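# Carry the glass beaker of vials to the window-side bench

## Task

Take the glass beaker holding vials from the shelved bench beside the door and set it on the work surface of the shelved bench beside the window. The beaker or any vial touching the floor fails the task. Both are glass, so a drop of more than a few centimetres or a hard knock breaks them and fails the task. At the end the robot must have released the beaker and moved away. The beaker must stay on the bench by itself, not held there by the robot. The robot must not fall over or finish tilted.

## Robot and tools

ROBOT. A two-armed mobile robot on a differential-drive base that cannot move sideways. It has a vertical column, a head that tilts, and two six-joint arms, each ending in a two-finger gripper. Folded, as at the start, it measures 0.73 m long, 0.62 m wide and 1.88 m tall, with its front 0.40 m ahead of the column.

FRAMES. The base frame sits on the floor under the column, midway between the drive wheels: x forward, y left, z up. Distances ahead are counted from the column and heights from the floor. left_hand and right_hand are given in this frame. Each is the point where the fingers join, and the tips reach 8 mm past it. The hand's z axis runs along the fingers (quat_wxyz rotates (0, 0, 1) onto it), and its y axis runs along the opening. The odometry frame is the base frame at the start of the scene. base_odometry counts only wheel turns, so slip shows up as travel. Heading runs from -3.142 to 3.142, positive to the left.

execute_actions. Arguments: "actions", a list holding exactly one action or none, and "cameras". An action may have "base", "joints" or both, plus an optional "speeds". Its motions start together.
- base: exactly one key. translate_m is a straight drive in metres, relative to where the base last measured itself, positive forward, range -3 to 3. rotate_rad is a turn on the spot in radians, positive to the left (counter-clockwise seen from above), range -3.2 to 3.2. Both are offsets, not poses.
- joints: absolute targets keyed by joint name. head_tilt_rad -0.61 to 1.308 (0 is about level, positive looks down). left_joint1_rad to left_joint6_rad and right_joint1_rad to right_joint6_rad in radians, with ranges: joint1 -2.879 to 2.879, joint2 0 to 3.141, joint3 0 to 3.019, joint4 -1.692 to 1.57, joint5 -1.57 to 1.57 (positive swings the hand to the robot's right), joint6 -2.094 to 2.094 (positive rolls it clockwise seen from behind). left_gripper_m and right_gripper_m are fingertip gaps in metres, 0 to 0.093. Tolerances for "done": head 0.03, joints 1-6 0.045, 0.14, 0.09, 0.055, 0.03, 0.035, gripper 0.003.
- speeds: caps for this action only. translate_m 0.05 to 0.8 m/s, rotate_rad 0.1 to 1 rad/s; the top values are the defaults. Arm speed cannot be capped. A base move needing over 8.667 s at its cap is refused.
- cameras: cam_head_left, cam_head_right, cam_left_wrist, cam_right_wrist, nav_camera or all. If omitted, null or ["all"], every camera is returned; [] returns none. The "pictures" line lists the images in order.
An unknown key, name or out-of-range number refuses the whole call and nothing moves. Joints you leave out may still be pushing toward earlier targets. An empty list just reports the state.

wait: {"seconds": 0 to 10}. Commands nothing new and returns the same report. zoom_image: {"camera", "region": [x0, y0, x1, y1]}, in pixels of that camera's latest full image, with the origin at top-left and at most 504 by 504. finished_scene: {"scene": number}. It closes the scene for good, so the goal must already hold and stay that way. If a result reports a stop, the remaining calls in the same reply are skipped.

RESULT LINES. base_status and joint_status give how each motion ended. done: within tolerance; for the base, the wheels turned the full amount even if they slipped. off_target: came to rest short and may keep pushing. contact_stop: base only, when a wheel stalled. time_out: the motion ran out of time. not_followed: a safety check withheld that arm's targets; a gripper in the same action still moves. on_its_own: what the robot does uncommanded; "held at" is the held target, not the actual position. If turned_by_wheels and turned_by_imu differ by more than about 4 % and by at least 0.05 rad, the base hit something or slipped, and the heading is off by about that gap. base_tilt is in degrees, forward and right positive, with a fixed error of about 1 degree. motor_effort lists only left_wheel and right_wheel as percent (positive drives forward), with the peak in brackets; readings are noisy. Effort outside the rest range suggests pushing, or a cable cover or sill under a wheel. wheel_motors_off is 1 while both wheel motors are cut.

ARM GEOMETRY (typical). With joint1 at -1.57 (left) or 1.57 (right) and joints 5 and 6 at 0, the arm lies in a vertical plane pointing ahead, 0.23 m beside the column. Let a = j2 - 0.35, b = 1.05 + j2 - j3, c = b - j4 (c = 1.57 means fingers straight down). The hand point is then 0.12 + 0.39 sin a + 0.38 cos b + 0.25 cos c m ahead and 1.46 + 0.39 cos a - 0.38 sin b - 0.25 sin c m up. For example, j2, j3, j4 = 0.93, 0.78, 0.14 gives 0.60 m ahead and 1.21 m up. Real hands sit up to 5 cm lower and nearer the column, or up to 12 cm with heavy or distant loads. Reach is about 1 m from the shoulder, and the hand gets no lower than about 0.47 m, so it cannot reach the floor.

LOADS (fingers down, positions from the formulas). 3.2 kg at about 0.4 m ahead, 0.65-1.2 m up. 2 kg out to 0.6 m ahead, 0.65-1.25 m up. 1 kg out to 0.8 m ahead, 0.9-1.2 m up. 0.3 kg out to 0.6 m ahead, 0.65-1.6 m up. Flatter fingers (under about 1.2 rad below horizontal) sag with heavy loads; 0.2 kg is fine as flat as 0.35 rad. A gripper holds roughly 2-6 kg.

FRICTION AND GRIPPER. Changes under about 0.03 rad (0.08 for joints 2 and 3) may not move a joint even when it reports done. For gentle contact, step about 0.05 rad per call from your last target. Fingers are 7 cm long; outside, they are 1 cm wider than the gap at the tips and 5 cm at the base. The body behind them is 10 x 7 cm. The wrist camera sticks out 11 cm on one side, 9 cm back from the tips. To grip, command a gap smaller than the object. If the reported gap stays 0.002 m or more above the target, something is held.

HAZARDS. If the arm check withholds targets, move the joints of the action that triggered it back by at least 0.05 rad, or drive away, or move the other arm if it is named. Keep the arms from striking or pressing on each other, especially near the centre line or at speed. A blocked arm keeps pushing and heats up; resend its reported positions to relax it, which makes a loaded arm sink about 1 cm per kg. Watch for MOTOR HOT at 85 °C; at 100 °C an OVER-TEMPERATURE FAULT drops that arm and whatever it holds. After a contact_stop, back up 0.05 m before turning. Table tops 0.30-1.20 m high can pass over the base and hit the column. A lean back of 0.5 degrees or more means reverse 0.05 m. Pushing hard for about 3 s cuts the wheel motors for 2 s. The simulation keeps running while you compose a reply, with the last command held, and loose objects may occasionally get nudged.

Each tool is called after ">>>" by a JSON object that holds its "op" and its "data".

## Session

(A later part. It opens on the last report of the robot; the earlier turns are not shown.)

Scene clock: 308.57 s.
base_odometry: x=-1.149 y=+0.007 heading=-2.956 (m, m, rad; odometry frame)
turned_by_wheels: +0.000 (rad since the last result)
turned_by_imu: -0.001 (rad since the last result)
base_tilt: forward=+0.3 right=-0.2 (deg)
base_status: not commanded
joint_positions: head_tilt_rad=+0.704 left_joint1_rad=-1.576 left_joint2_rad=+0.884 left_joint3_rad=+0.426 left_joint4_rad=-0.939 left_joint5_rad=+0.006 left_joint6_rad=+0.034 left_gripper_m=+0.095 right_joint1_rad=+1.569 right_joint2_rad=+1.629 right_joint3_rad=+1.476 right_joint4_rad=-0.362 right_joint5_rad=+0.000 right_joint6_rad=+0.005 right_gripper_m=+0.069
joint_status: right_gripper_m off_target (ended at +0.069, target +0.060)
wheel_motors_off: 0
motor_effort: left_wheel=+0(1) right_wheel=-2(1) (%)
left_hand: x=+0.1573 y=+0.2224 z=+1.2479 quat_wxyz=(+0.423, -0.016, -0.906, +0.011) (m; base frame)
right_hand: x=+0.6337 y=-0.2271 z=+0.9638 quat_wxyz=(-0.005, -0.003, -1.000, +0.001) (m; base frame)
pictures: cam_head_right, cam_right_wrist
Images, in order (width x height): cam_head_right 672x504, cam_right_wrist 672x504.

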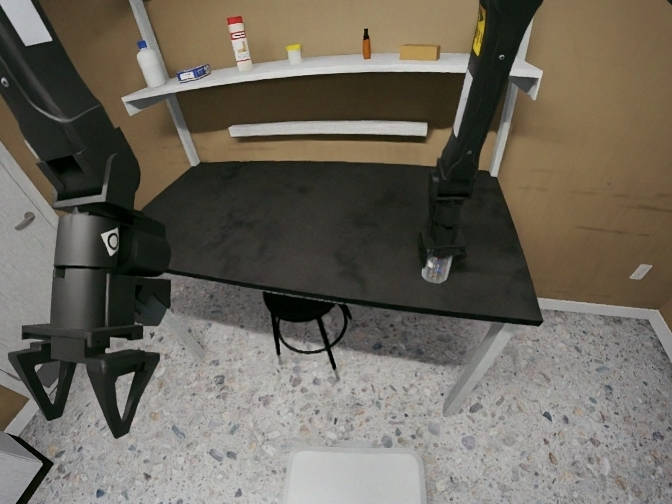

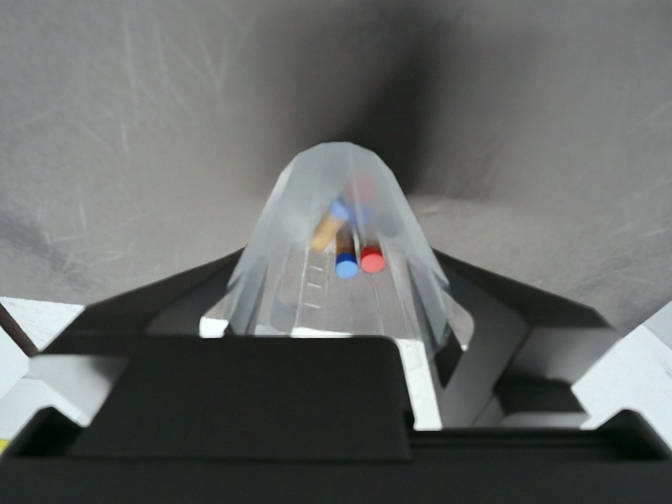

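>>> {"op": "execute_actions", "data": {"actions": [{"joints":{"right_gripper_m":0.04}}], "cameras": []}}

>>> {"op": "execute_actions", "data": {"actions": [{"joints":{"right_joint2_rad":1.45,"right_joint3_rad":1.385,"right_joint4_rad":-0.45,"head_tilt_rad":0.6}}], "cameras": ["cam_right_wrist","cam_head_right"]}}

Scene clock: 316.47 s.
base_odometry: x=-1.149 y=+0.007 heading=-2.956 (m, m, rad; odometry frame)
turned_by_wheels: +0.000 (rad since the last result)
turned_by_imu: -0.002 (rad since the last result)
base_tilt: forward=+0.2 right=-0.1 (deg)
base_status: not commanded
joint_positions: head_tilt_rad=+0.704 left_joint1_rad=-1.576 left_joint2_rad=+0.884 left_joint3_rad=+0.426 left_joint4_rad=-0.939 left_joint5_rad=+0.006 left_joint6_rad=+0.034 left_gripper_m=+0.095 right_joint1_rad=+1.569 right_joint2_rad=+1.629 right_joint3_rad=+1.476 right_joint4_rad=-0.362 right_joint5_rad=+0.000 right_joint6_rad=+0.005 right_gripper_m=+0.069
joint_status: right_gripper_m off_target (ended at +0.069, target +0.040)
wheel_motors_off: 0
motor_effort: left_wheel=+1(1) right_wheel=-2(1) (%)
left_hand: x=+0.1573 y=+0.2224 z=+1.2479 quat_wxyz=(+0.423, -0.016, -0.906, +0.011) (m; base frame)
right_hand: x=+0.6337 y=-0.2271 z=+0.9638 quat_wxyz=(-0.005, -0.003, -1.000, +0.001) (m; base frame)
pictures: none
No camera images: the call's "cameras" was empty. Leave "cameras" out to get every camera's image.

Scene clock: 317.50 s.
base_odometry: x=-1.149 y=+0.007 heading=-2.956 (m, m, rad; odometry frame)
turned_by_wheels: +0.000 (rad since the last result)
turned_by_imu: +0.000 (rad since the last result)
base_tilt: forward=+0.1 right=-0.1 (deg)
base_status: not commanded
joint_positions: head_tilt_rad=+0.618 left_joint1_rad=-1.576 left_joint2_rad=+0.884 left_joint3_rad=+0.426 left_joint4_rad=-0.939 left_joint5_rad=+0.006 left_joint6_rad=+0.034 left_gripper_m=+0.095 right_joint1_rad=+1.569 right_joint2_rad=+1.448 right_joint3_rad=+1.377 right_joint4_rad=-0.446 right_joint5_rad=+0.000 right_joint6_rad=+0.005 right_gripper_m=+0.069
joint_status: all done
wheel_motors_off: 0
motor_effort: left_wheel=+0(0) right_wheel=-2(2) (%)
left_hand: x=+0.1573 y=+0.2224 z=+1.2479 quat_wxyz=(+0.423, -0.016, -0.906, +0.011) (m; base frame)
right_hand: x=+0.6360 y=-0.2270 z=+1.0408 quat_wxyz=(-0.004, -0.003, -1.000, +0.001) (m; base frame)
pictures: cam_head_right, cam_right_wrist
Images, in order (width x height): cam_head_right 672x504, cam_right_wrist 672x504.

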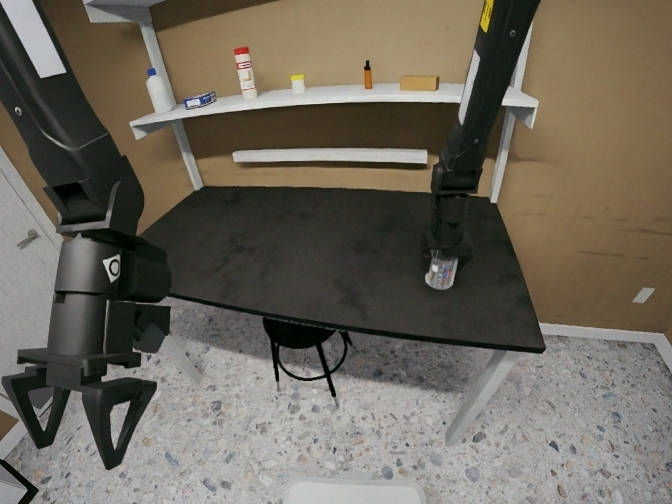

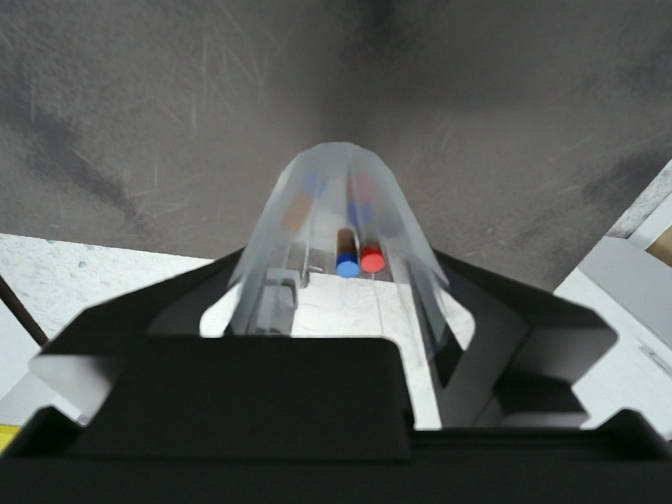

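>>> {"op": "execute_actions", "data": {"actions": [{"base":{"translate_m":-0.15}}], "cameras": []}}

>>> {"op": "execute_actions", "data": {"actions": [{"base":{"rotate_rad":3.03}}], "cameras": ["cam_right_wrist","cam_head_right","nav_camera"]}}

Scene clock: 345.00 s.
base_odometry: x=-1.001 y=+0.035 heading=-2.955 (m, m, rad; odometry frame)
turned_by_wheels: +0.001 (rad since the last result)
turned_by_imu: +0.000 (rad since the last result)
base_tilt: forward=+0.3 right=-0.3 (deg)
base_status: done
joint_positions: head_tilt_rad=+0.617 left_joint1_rad=-1.576 left_joint2_rad=+0.884 left_joint3_rad=+0.426 left_joint4_rad=-0.939 left_joint5_rad=+0.006 left_joint6_rad=+0.034 left_gripper_m=+0.095 right_joint1_rad=+1.569 right_joint2_rad=+1.451 right_joint3_rad=+1.373 right_joint4_rad=-0.446 right_joint5_rad=+0.000 right_joint6_rad=+0.005 right_gripper_m=+0.069
joint_status: not commanded
wheel_motors_off: 0
motor_effort: left_wheel=+2(45) right_wheel=-1(70) (%)
left_hand: x=+0.1575 y=+0.2224 z=+1.2479 quat_wxyz=(+0.423, -0.016, -0.906, +0.011) (m; base frame)
right_hand: x=+0.6321 y=-0.2270 z=+1.0385 quat_wxyz=(+0.000, -0.003, -1.000, +0.001) (m; base frame)
pictures: none
No camera images: the call's "cameras" was empty. Leave "cameras" out to get every camera's image.

Scene clock: 349.37 s.
base_odometry: x=-1.001 y=+0.035 heading=+0.075 (m, m, rad; odometry frame)
turned_by_wheels: +3.030 (rad since the last result)
turned_by_imu: +3.013 (rad since the last result)
base_tilt: forward=+0.2 right=-0.3 (deg)
base_status: done
joint_positions: head_tilt_rad=+0.617 left_joint1_rad=-1.576 left_joint2_rad=+0.884 left_joint3_rad=+0.426 left_joint4_rad=-0.939 left_joint5_rad=+0.006 left_joint6_rad=+0.034 left_gripper_m=+0.095 right_joint1_rad=+1.569 right_joint2_rad=+1.451 right_joint3_rad=+1.373 right_joint4_rad=-0.446 right_joint5_rad=+0.000 right_joint6_rad=+0.005 right_gripper_m=+0.069
joint_status: not commanded
wheel_motors_off: 0
motor_effort: left_wheel=+0(36) right_wheel=+2(52) (%)
left_hand: x=+0.1575 y=+0.2224 z=+1.2479 quat_wxyz=(+0.423, -0.016, -0.906, +0.011) (m; base frame)
right_hand: x=+0.6321 y=-0.2267 z=+1.0385 quat_wxyz=(+0.000, -0.003, -1.000, +0.001) (m; base frame)
pictures: cam_head_right, cam_right_wrist, nav_camera
Images, in order (width x height): cam_head_right 672x504, cam_right_wrist 672x504, nav_camera 672x504.

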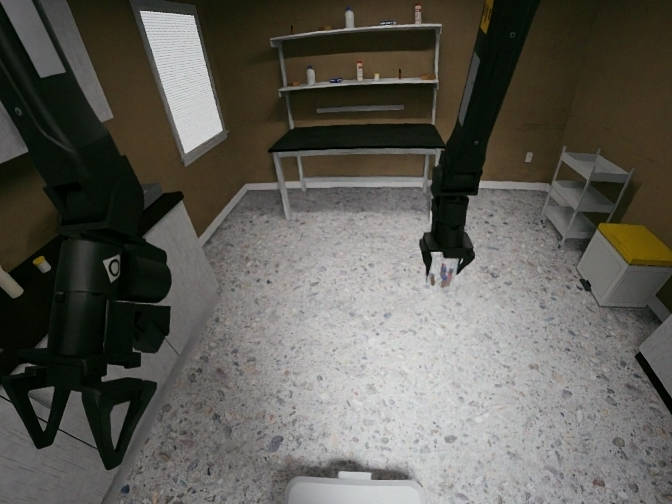

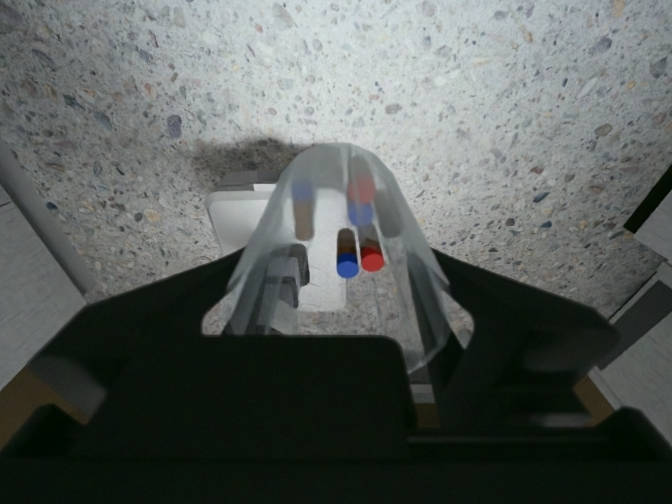

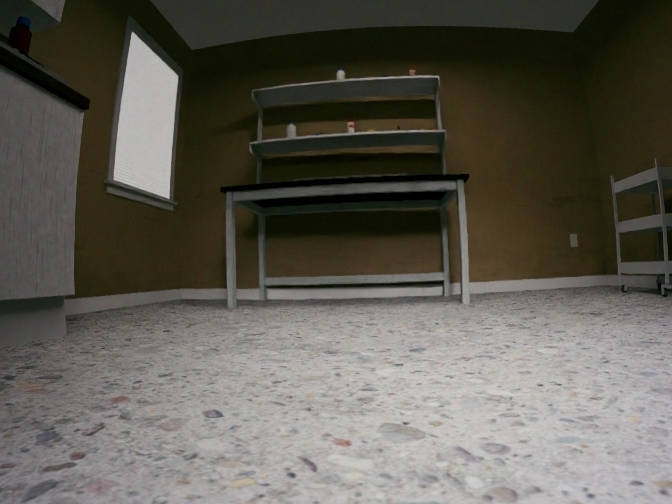

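>>> {"op": "execute_actions", "data": {"actions": [{"base":{"translate_m":1.85},"joints":{"head_tilt_rad":0.7}}], "cameras": ["cam_right_wrist","cam_head_right","nav_camera"]}}

Scene clock: 370.47 s.
base_odometry: x=+0.844 y=+0.173 heading=+0.075 (m, m, rad; odometry frame)
turned_by_wheels: +0.000 (rad since the last result)
turned_by_imu: -0.011 (rad since the last result)
base_tilt: forward=+0.2 right=-0.3 (deg)
base_status: done
joint_positions: head_tilt_rad=+0.703 left_joint1_rad=-1.576 left_joint2_rad=+0.884 left_joint3_rad=+0.428 left_joint4_rad=-0.939 left_joint5_rad=+0.006 left_joint6_rad=+0.034 left_gripper_m=+0.095 right_joint1_rad=+1.569 right_joint2_rad=+1.451 right_joint3_rad=+1.373 right_joint4_rad=-0.446 right_joint5_rad=+0.000 right_joint6_rad=+0.005 right_gripper_m=+0.069
joint_status: all done
wheel_motors_off: 0
motor_effort: left_wheel=+0(49) right_wheel=+0(63) (%)
left_hand: x=+0.1589 y=+0.2224 z=+1.2475 quat_wxyz=(+0.422, -0.016, -0.906, +0.011) (m; base frame)
right_hand: x=+0.6323 y=-0.2267 z=+1.0386 quat_wxyz=(+0.000, -0.003, -1.000, +0.001) (m; base frame)
pictures: cam_head_right, cam_right_wrist, nav_camera
Images, in order (width x height): cam_head_right 672x504, cam_right_wrist 672x504, nav_camera 672x504.

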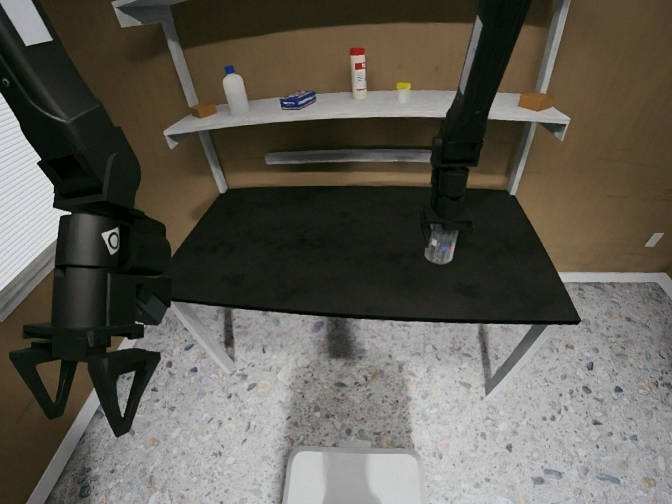

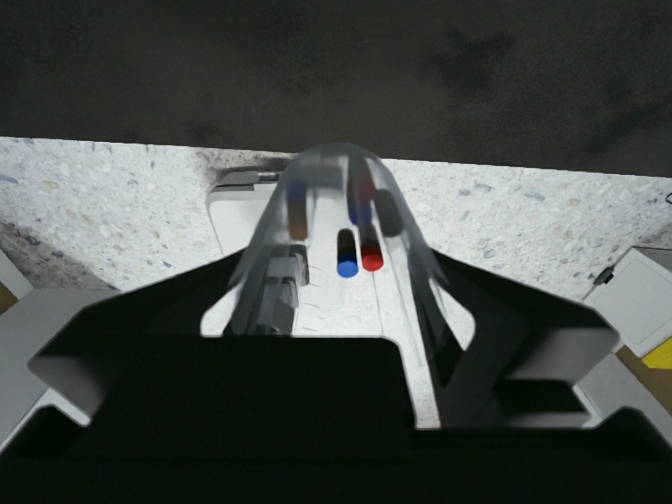

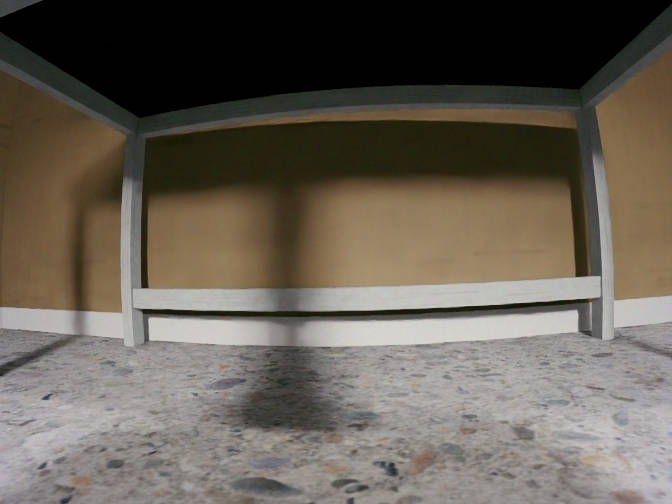

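>>> {"op": "execute_actions", "data": {"actions": [{"base":{"translate_m":0.18},"joints":{"right_joint2_rad":1.79,"right_joint3_rad":1.61,"right_joint4_rad":-0.32}}], "cameras": ["cam_right_wrist","cam_head_right"]}}

Scene clock: 391.50 s.
base_odometry: x=+1.023 y=+0.187 heading=+0.075 (m, m, rad; odometry frame)
turned_by_wheels: +0.000 (rad since the last result)
turned_by_imu: -0.002 (rad since the last result)
base_tilt: forward=+0.3 right=-0.3 (deg)
base_status: done
joint_positions: head_tilt_rad=+0.704 left_joint1_rad=-1.576 left_joint2_rad=+0.883 left_joint3_rad=+0.430 left_joint4_rad=-0.939 left_joint5_rad=+0.006 left_joint6_rad=+0.034 left_gripper_m=+0.095 right_joint1_rad=+1.569 right_joint2_rad=+1.804 right_joint3_rad=+1.603 right_joint4_rad=-0.327 right_joint5_rad=+0.000 right_joint6_rad=+0.005 right_gripper_m=+0.069
joint_status: all done
wheel_motors_off: 0
motor_effort: left_wheel=+0(32) right_wheel=+1(38) (%)
left_hand: x=+0.1596 y=+0.2224 z=+1.2473 quat_wxyz=(+0.421, -0.016, -0.907, +0.011) (m; base frame)
right_hand: x=+0.6262 y=-0.2269 z=+0.8912 quat_wxyz=(+0.002, -0.003, -1.000, +0.001) (m; base frame)
pictures: cam_head_right, cam_right_wrist
Images, in order (width x height): cam_head_right 672x504, cam_right_wrist 672x504.

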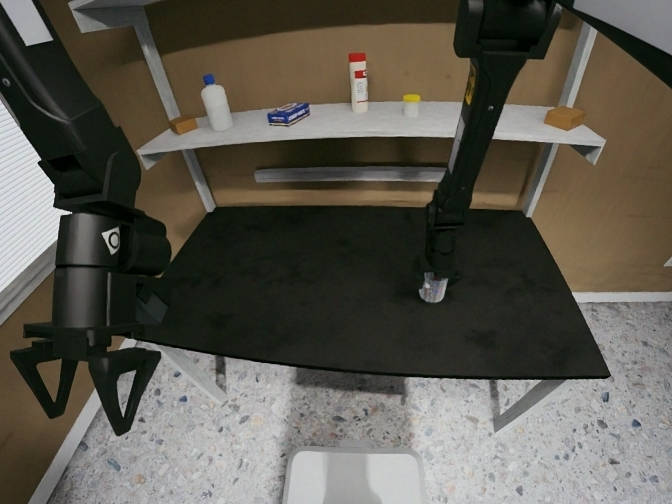

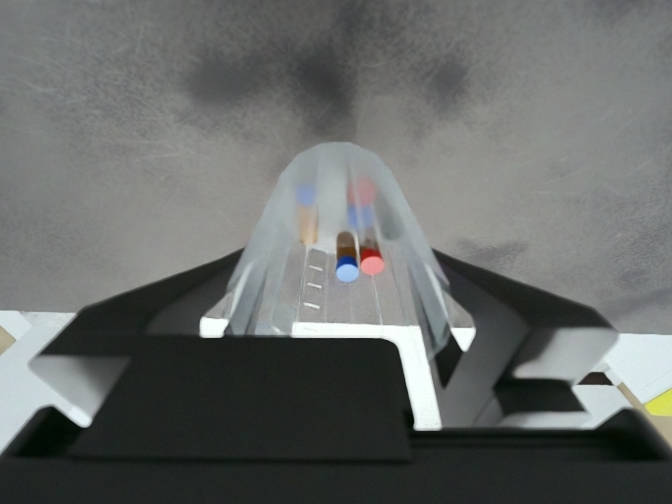

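>>> {"op": "execute_actions", "data": {"actions": [{"joints":{"right_joint2_rad":1.92,"right_joint3_rad":1.74,"right_joint4_rad":-0.315}}], "cameras": ["cam_right_wrist","cam_head_right"]}}

Scene clock: 406.27 s.
base_odometry: x=+1.023 y=+0.187 heading=+0.075 (m, m, rad; odometry frame)
turned_by_wheels: +0.000 (rad since the last result)
turned_by_imu: -0.002 (rad since the last result)
base_tilt: forward=+0.3 right=-0.3 (deg)
base_status: not commanded
joint_positions: head_tilt_rad=+0.704 left_joint1_rad=-1.576 left_joint2_rad=+0.883 left_joint3_rad=+0.430 left_joint4_rad=-0.939 left_joint5_rad=+0.006 left_joint6_rad=+0.034 left_gripper_m=+0.095 right_joint1_rad=+1.569 right_joint2_rad=+1.925 right_joint3_rad=+1.734 right_joint4_rad=-0.324 right_joint5_rad=+0.000 right_joint6_rad=+0.005 right_gripper_m=+0.069
joint_status: all done
wheel_motors_off: 0
motor_effort: left_wheel=+2(0) right_wheel=+0(1) (%)
left_hand: x=+0.1596 y=+0.2224 z=+1.2473 quat_wxyz=(+0.421, -0.016, -0.907, +0.011) (m; base frame)
right_hand: x=+0.6352 y=-0.2270 z=+0.8463 quat_wxyz=(-0.004, -0.003, -1.000, +0.001) (m; base frame)
pictures: cam_head_right, cam_right_wrist
Images, in order (width x height): cam_head_right 672x504, cam_right_wrist 672x504.

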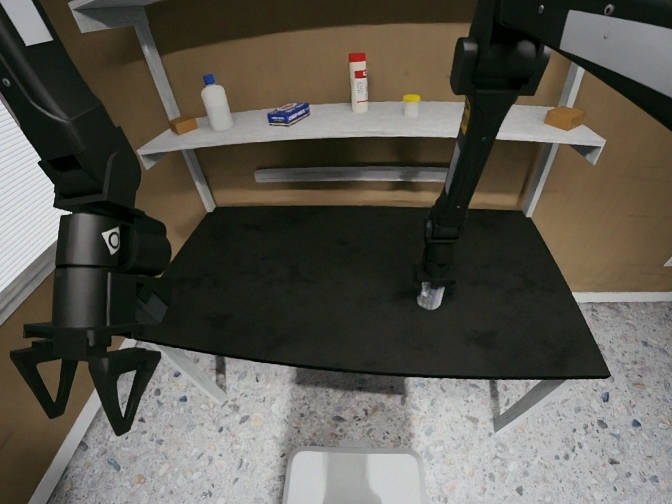

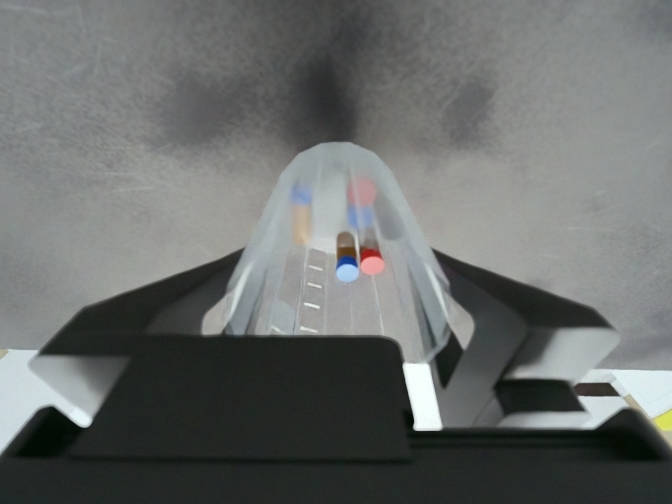

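>>> {"op": "execute_actions", "data": {"actions": [{"joints":{"right_joint2_rad":1.96,"right_joint3_rad":1.78}}], "cameras": ["cam_right_wrist"]}}

Scene clock: 411.97 s.
base_odometry: x=+1.023 y=+0.187 heading=+0.075 (m, m, rad; odometry frame)
turned_by_wheels: +0.000 (rad since the last result)
turned_by_imu: -0.002 (rad since the last result)
base_tilt: forward=+0.3 right=-0.3 (deg)
base_status: not commanded
joint_positions: head_tilt_rad=+0.704 left_joint1_rad=-1.576 left_joint2_rad=+0.883 left_joint3_rad=+0.430 left_joint4_rad=-0.939 left_joint5_rad=+0.006 left_joint6_rad=+0.034 left_gripper_m=+0.095 right_joint1_rad=+1.569 right_joint2_rad=+1.951 right_joint3_rad=+1.767 right_joint4_rad=-0.324 right_joint5_rad=+0.000 right_joint6_rad=+0.005 right_gripper_m=+0.069
joint_status: all done
wheel_motors_off: 0
motor_effort: left_wheel=-1(1) right_wheel=+0(1) (%)
left_hand: x=+0.1596 y=+0.2224 z=+1.2473 quat_wxyz=(+0.421, -0.016, -0.907, +0.011) (m; base frame)
right_hand: x=+0.6396 y=-0.2270 z=+0.8372 quat_wxyz=(-0.008, -0.003, -1.000, +0.001) (m; base frame)
pictures: cam_right_wrist
Images, in order (width x height): cam_right_wrist 672x504.

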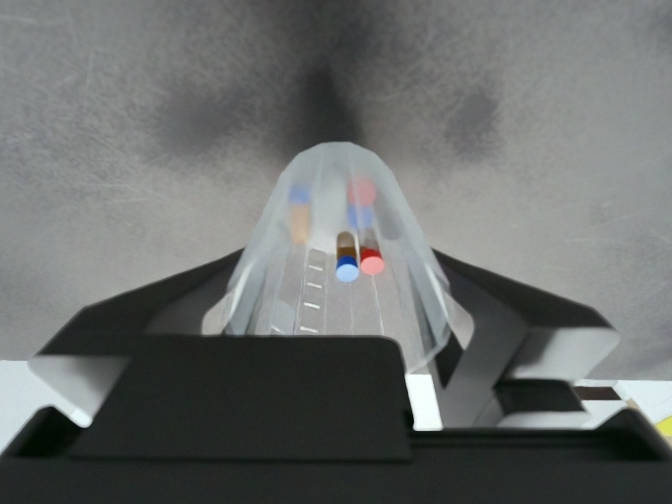

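>>> {"op": "execute_actions", "data": {"actions": [{"joints":{"right_joint2_rad":2.0,"right_joint3_rad":1.81}}], "cameras": ["cam_right_wrist"]}}

Scene clock: 418.90 s.
base_odometry: x=+1.023 y=+0.187 heading=+0.075 (m, m, rad; odometry frame)
turned_by_wheels: +0.000 (rad since the last result)
turned_by_imu: -0.001 (rad since the last result)
base_tilt: forward=+0.3 right=-0.3 (deg)
base_status: not commanded
joint_positions: head_tilt_rad=+0.704 left_joint1_rad=-1.576 left_joint2_rad=+0.883 left_joint3_rad=+0.430 left_joint4_rad=-0.939 left_joint5_rad=+0.006 left_joint6_rad=+0.034 left_gripper_m=+0.095 right_joint1_rad=+1.569 right_joint2_rad=+1.997 right_joint3_rad=+1.801 right_joint4_rad=-0.324 right_joint5_rad=+0.000 right_joint6_rad=+0.005 right_gripper_m=+0.069
joint_status: all done
wheel_motors_off: 0
motor_effort: left_wheel=+1(1) right_wheel=+0(0) (%)
left_hand: x=+0.1596 y=+0.2224 z=+1.2473 quat_wxyz=(+0.421, -0.016, -0.907, +0.011) (m; base frame)
right_hand: x=+0.6310 y=-0.2271 z=+0.8180 quat_wxyz=(-0.002, -0.003, -1.000, +0.001) (m; base frame)
pictures: cam_right_wrist
Images, in order (width x height): cam_right_wrist 672x504.

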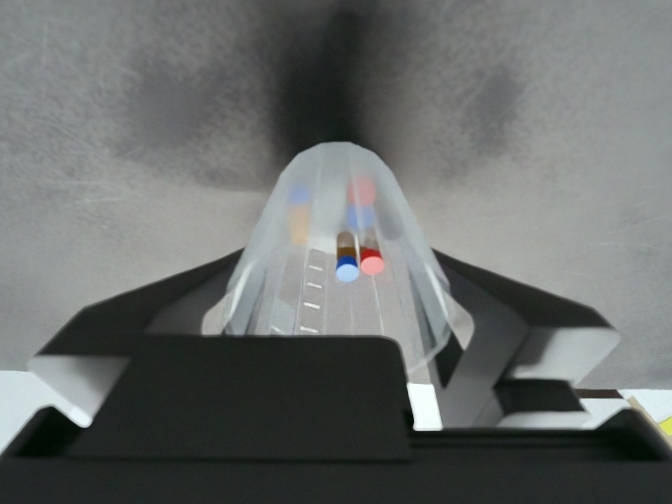

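>>> {"op": "execute_actions", "data": {"actions": [{"joints":{"right_joint2_rad":2.03,"right_joint3_rad":1.84}}], "cameras": ["cam_right_wrist"]}}

Scene clock: 424.07 s.
base_odometry: x=+1.023 y=+0.187 heading=+0.075 (m, m, rad; odometry frame)
turned_by_wheels: +0.000 (rad since the last result)
turned_by_imu: -0.001 (rad since the last result)
base_tilt: forward=+0.1 right=-0.3 (deg)
base_status: not commanded
joint_positions: head_tilt_rad=+0.704 left_joint1_rad=-1.576 left_joint2_rad=+0.883 left_joint3_rad=+0.430 left_joint4_rad=-0.939 left_joint5_rad=+0.006 left_joint6_rad=+0.034 left_gripper_m=+0.095 right_joint1_rad=+1.569 right_joint2_rad=+2.016 right_joint3_rad=+1.827 right_joint4_rad=-0.324 right_joint5_rad=+0.000 right_joint6_rad=+0.005 right_gripper_m=+0.069
joint_status: all done
wheel_motors_off: 0
motor_effort: left_wheel=+0(2) right_wheel=+0(0) (%)
left_hand: x=+0.1596 y=+0.2224 z=+1.2473 quat_wxyz=(+0.421, -0.016, -0.907, +0.011) (m; base frame)
right_hand: x=+0.6347 y=-0.2271 z=+0.8116 quat_wxyz=(-0.005, -0.003, -1.000, +0.001) (m; base frame)
pictures: cam_right_wrist
Images, in order (width x height): cam_right_wrist 672x504.

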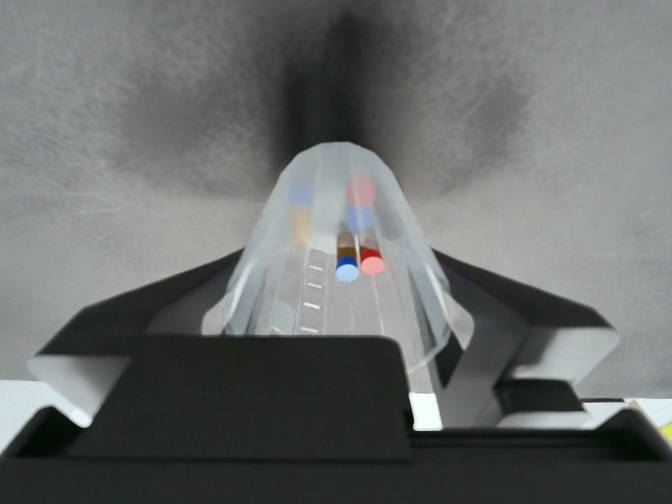

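>>> {"op": "execute_actions", "data": {"actions": [{"joints":{"right_joint2_rad":2.06,"right_joint3_rad":1.865}}], "cameras": ["cam_right_wrist"]}}

Scene clock: 438.57 s.
base_odometry: x=+1.023 y=+0.187 heading=+0.075 (m, m, rad; odometry frame)
turned_by_wheels: +0.000 (rad since the last result)
turned_by_imu: -0.001 (rad since the last result)
base_tilt: forward=+0.3 right=-0.2 (deg)
base_status: not commanded
joint_positions: head_tilt_rad=+0.704 left_joint1_rad=-1.576 left_joint2_rad=+0.883 left_joint3_rad=+0.430 left_joint4_rad=-0.939 left_joint5_rad=+0.006 left_joint6_rad=+0.034 left_gripper_m=+0.095 right_joint1_rad=+1.569 right_joint2_rad=+2.022 right_joint3_rad=+1.849 right_joint4_rad=-0.324 right_joint5_rad=+0.000 right_joint6_rad=+0.005 right_gripper_m=+0.069
joint_status: all done
wheel_motors_off: 0
motor_effort: left_wheel=+0(2) right_wheel=+1(0) (%)
left_hand: x=+0.1596 y=+0.2224 z=+1.2473 quat_wxyz=(+0.421, -0.016, -0.907, +0.011) (m; base frame)
right_hand: x=+0.6444 y=-0.2271 z=+0.8116 quat_wxyz=(-0.013, -0.003, -1.000, +0.001) (m; base frame)
pictures: cam_right_wrist
Images, in order (width x height): cam_right_wrist 672x504.

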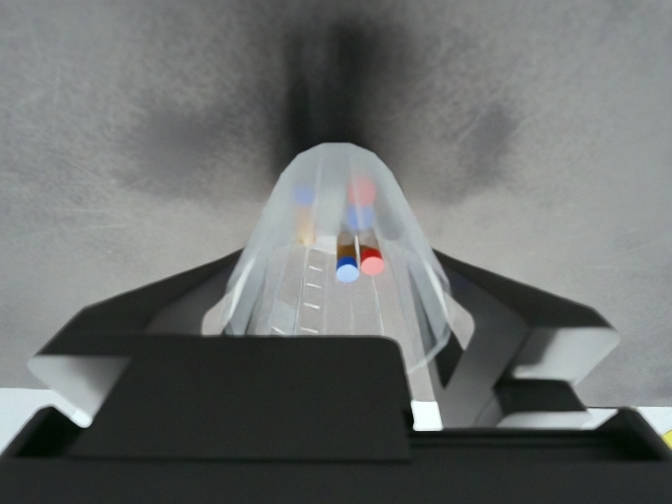

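>>> {"op": "execute_actions", "data": {"actions": [{"joints":{"right_gripper_m":0.093,"right_joint2_rad":2.02,"right_joint3_rad":1.85}}], "cameras": ["cam_right_wrist"]}}

>>> {"op": "execute_actions", "data": {"actions": [{"joints":{"right_joint2_rad":1.79,"right_joint3_rad":1.62,"right_joint4_rad":-0.32}}], "cameras": ["cam_right_wrist"]}}

Scene clock: 445.57 s.
base_odometry: x=+1.023 y=+0.187 heading=+0.075 (m, m, rad; odometry frame)
turned_by_wheels: +0.000 (rad since the last result)
turned_by_imu: -0.001 (rad since the last result)
base_tilt: forward=+0.2 right=-0.3 (deg)
base_status: not commanded
joint_positions: head_tilt_rad=+0.704 left_joint1_rad=-1.576 left_joint2_rad=+0.883 left_joint3_rad=+0.430 left_joint4_rad=-0.939 left_joint5_rad=+0.006 left_joint6_rad=+0.034 left_gripper_m=+0.095 right_joint1_rad=+1.569 right_joint2_rad=+2.021 right_joint3_rad=+1.849 right_joint4_rad=-0.324 right_joint5_rad=+0.000 right_joint6_rad=+0.005 right_gripper_m=+0.093
joint_status: all done
wheel_motors_off: 0
motor_effort: left_wheel=-1(3) right_wheel=+1(1) (%)
left_hand: x=+0.1596 y=+0.2224 z=+1.2473 quat_wxyz=(+0.421, -0.016, -0.907, +0.011) (m; base frame)
right_hand: x=+0.6447 y=-0.2271 z=+0.8118 quat_wxyz=(-0.014, -0.003, -1.000, +0.001) (m; base frame)
pictures: cam_right_wrist
Images, in order (width x height): cam_right_wrist 672x504.

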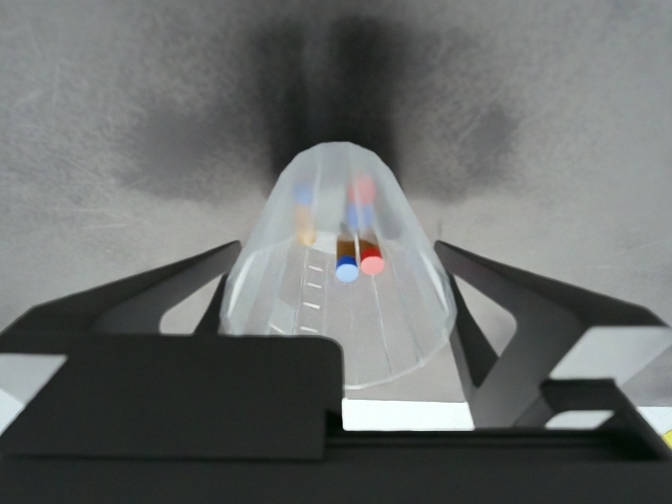

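Scene clock: 446.70 s.
base_odometry: x=+1.023 y=+0.187 heading=+0.075 (m, m, rad; odometry frame)
turned_by_wheels: +0.000 (rad since the last result)
turned_by_imu: +0.000 (rad since the last result)
base_tilt: forward=+0.4 right=-0.3 (deg)
base_status: not commanded
joint_positions: head_tilt_rad=+0.704 left_joint1_rad=-1.576 left_joint2_rad=+0.883 left_joint3_rad=+0.430 left_joint4_rad=-0.939 left_joint5_rad=+0.006 left_joint6_rad=+0.034 left_gripper_m=+0.095 right_joint1_rad=+1.569 right_joint2_rad=+1.774 right_joint3_rad=+1.619 right_joint4_rad=-0.324 right_joint5_rad=+0.000 right_joint6_rad=+0.005 right_gripper_m=+0.093
joint_status: all done
wheel_motors_off: 0
motor_effort: left_wheel=+1(1) right_wheel=+0(0) (%)
left_hand: x=+0.1596 y=+0.2224 z=+1.2473 quat_wxyz=(+0.421, -0.016, -0.907, +0.011) (m; base frame)
right_hand: x=+0.6532 y=-0.2269 z=+0.9092 quat_wxyz=(-0.022, -0.003, -1.000, +0.001) (m; base frame)
pictures: cam_right_wrist
Images, in order (width x height): cam_right_wrist 672x504.

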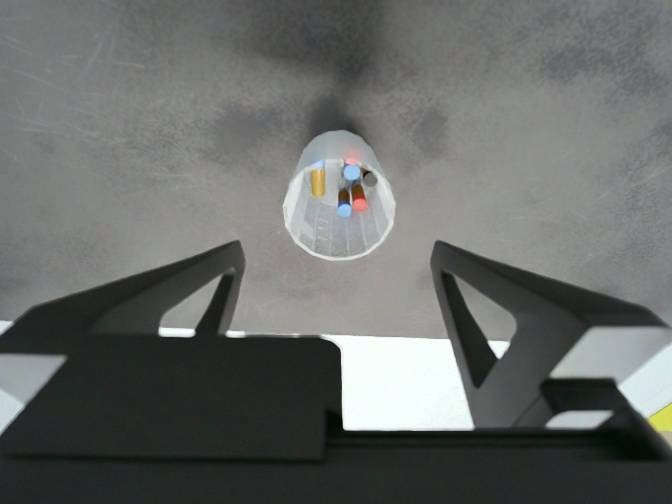

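>>> {"op": "execute_actions", "data": {"actions": [{"base":{"translate_m":-0.5},"joints":{"right_joint2_rad":1.28,"right_joint3_rad":1.2,"right_joint4_rad":-0.6}}], "cameras": ["cam_head_right"]}}

>>> {"op": "finished_scene", "data": {"scene": 1}}

Scene clock: 454.07 s.
base_odometry: x=+0.525 y=+0.149 heading=+0.077 (m, m, rad; odometry frame)
turned_by_wheels: +0.001 (rad since the last result)
turned_by_imu: +0.001 (rad since the last result)
base_tilt: forward=+0.1 right=-0.3 (deg)
base_status: done
joint_positions: head_tilt_rad=+0.704 left_joint1_rad=-1.576 left_joint2_rad=+0.883 left_joint3_rad=+0.426 left_joint4_rad=-0.939 left_joint5_rad=+0.006 left_joint6_rad=+0.034 left_gripper_m=+0.095 right_joint1_rad=+1.569 right_joint2_rad=+1.269 right_joint3_rad=+1.191 right_joint4_rad=-0.591 right_joint5_rad=+0.000 right_joint6_rad=+0.005 right_gripper_m=+0.093
joint_status: all done
wheel_motors_off: 0
motor_effort: left_wheel=+1(46) right_wheel=-1(51) (%)
left_hand: x=+0.1578 y=+0.2224 z=+1.2478 quat_wxyz=(+0.423, -0.016, -0.906, +0.011) (m; base frame)
right_hand: x=+0.5597 y=-0.2265 z=+1.1004 quat_wxyz=(+0.073, -0.003, -0.997, +0.001) (m; base frame)
pictures: cam_head_right
Images, in order (width x height): cam_head_right 672x504.

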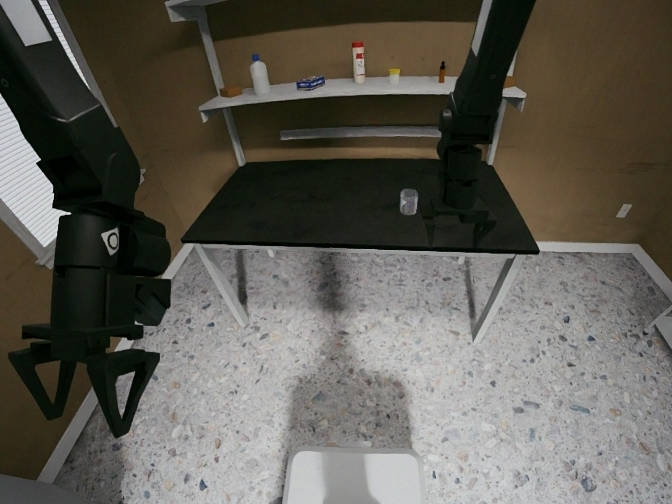

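The scene is finished: the task was done.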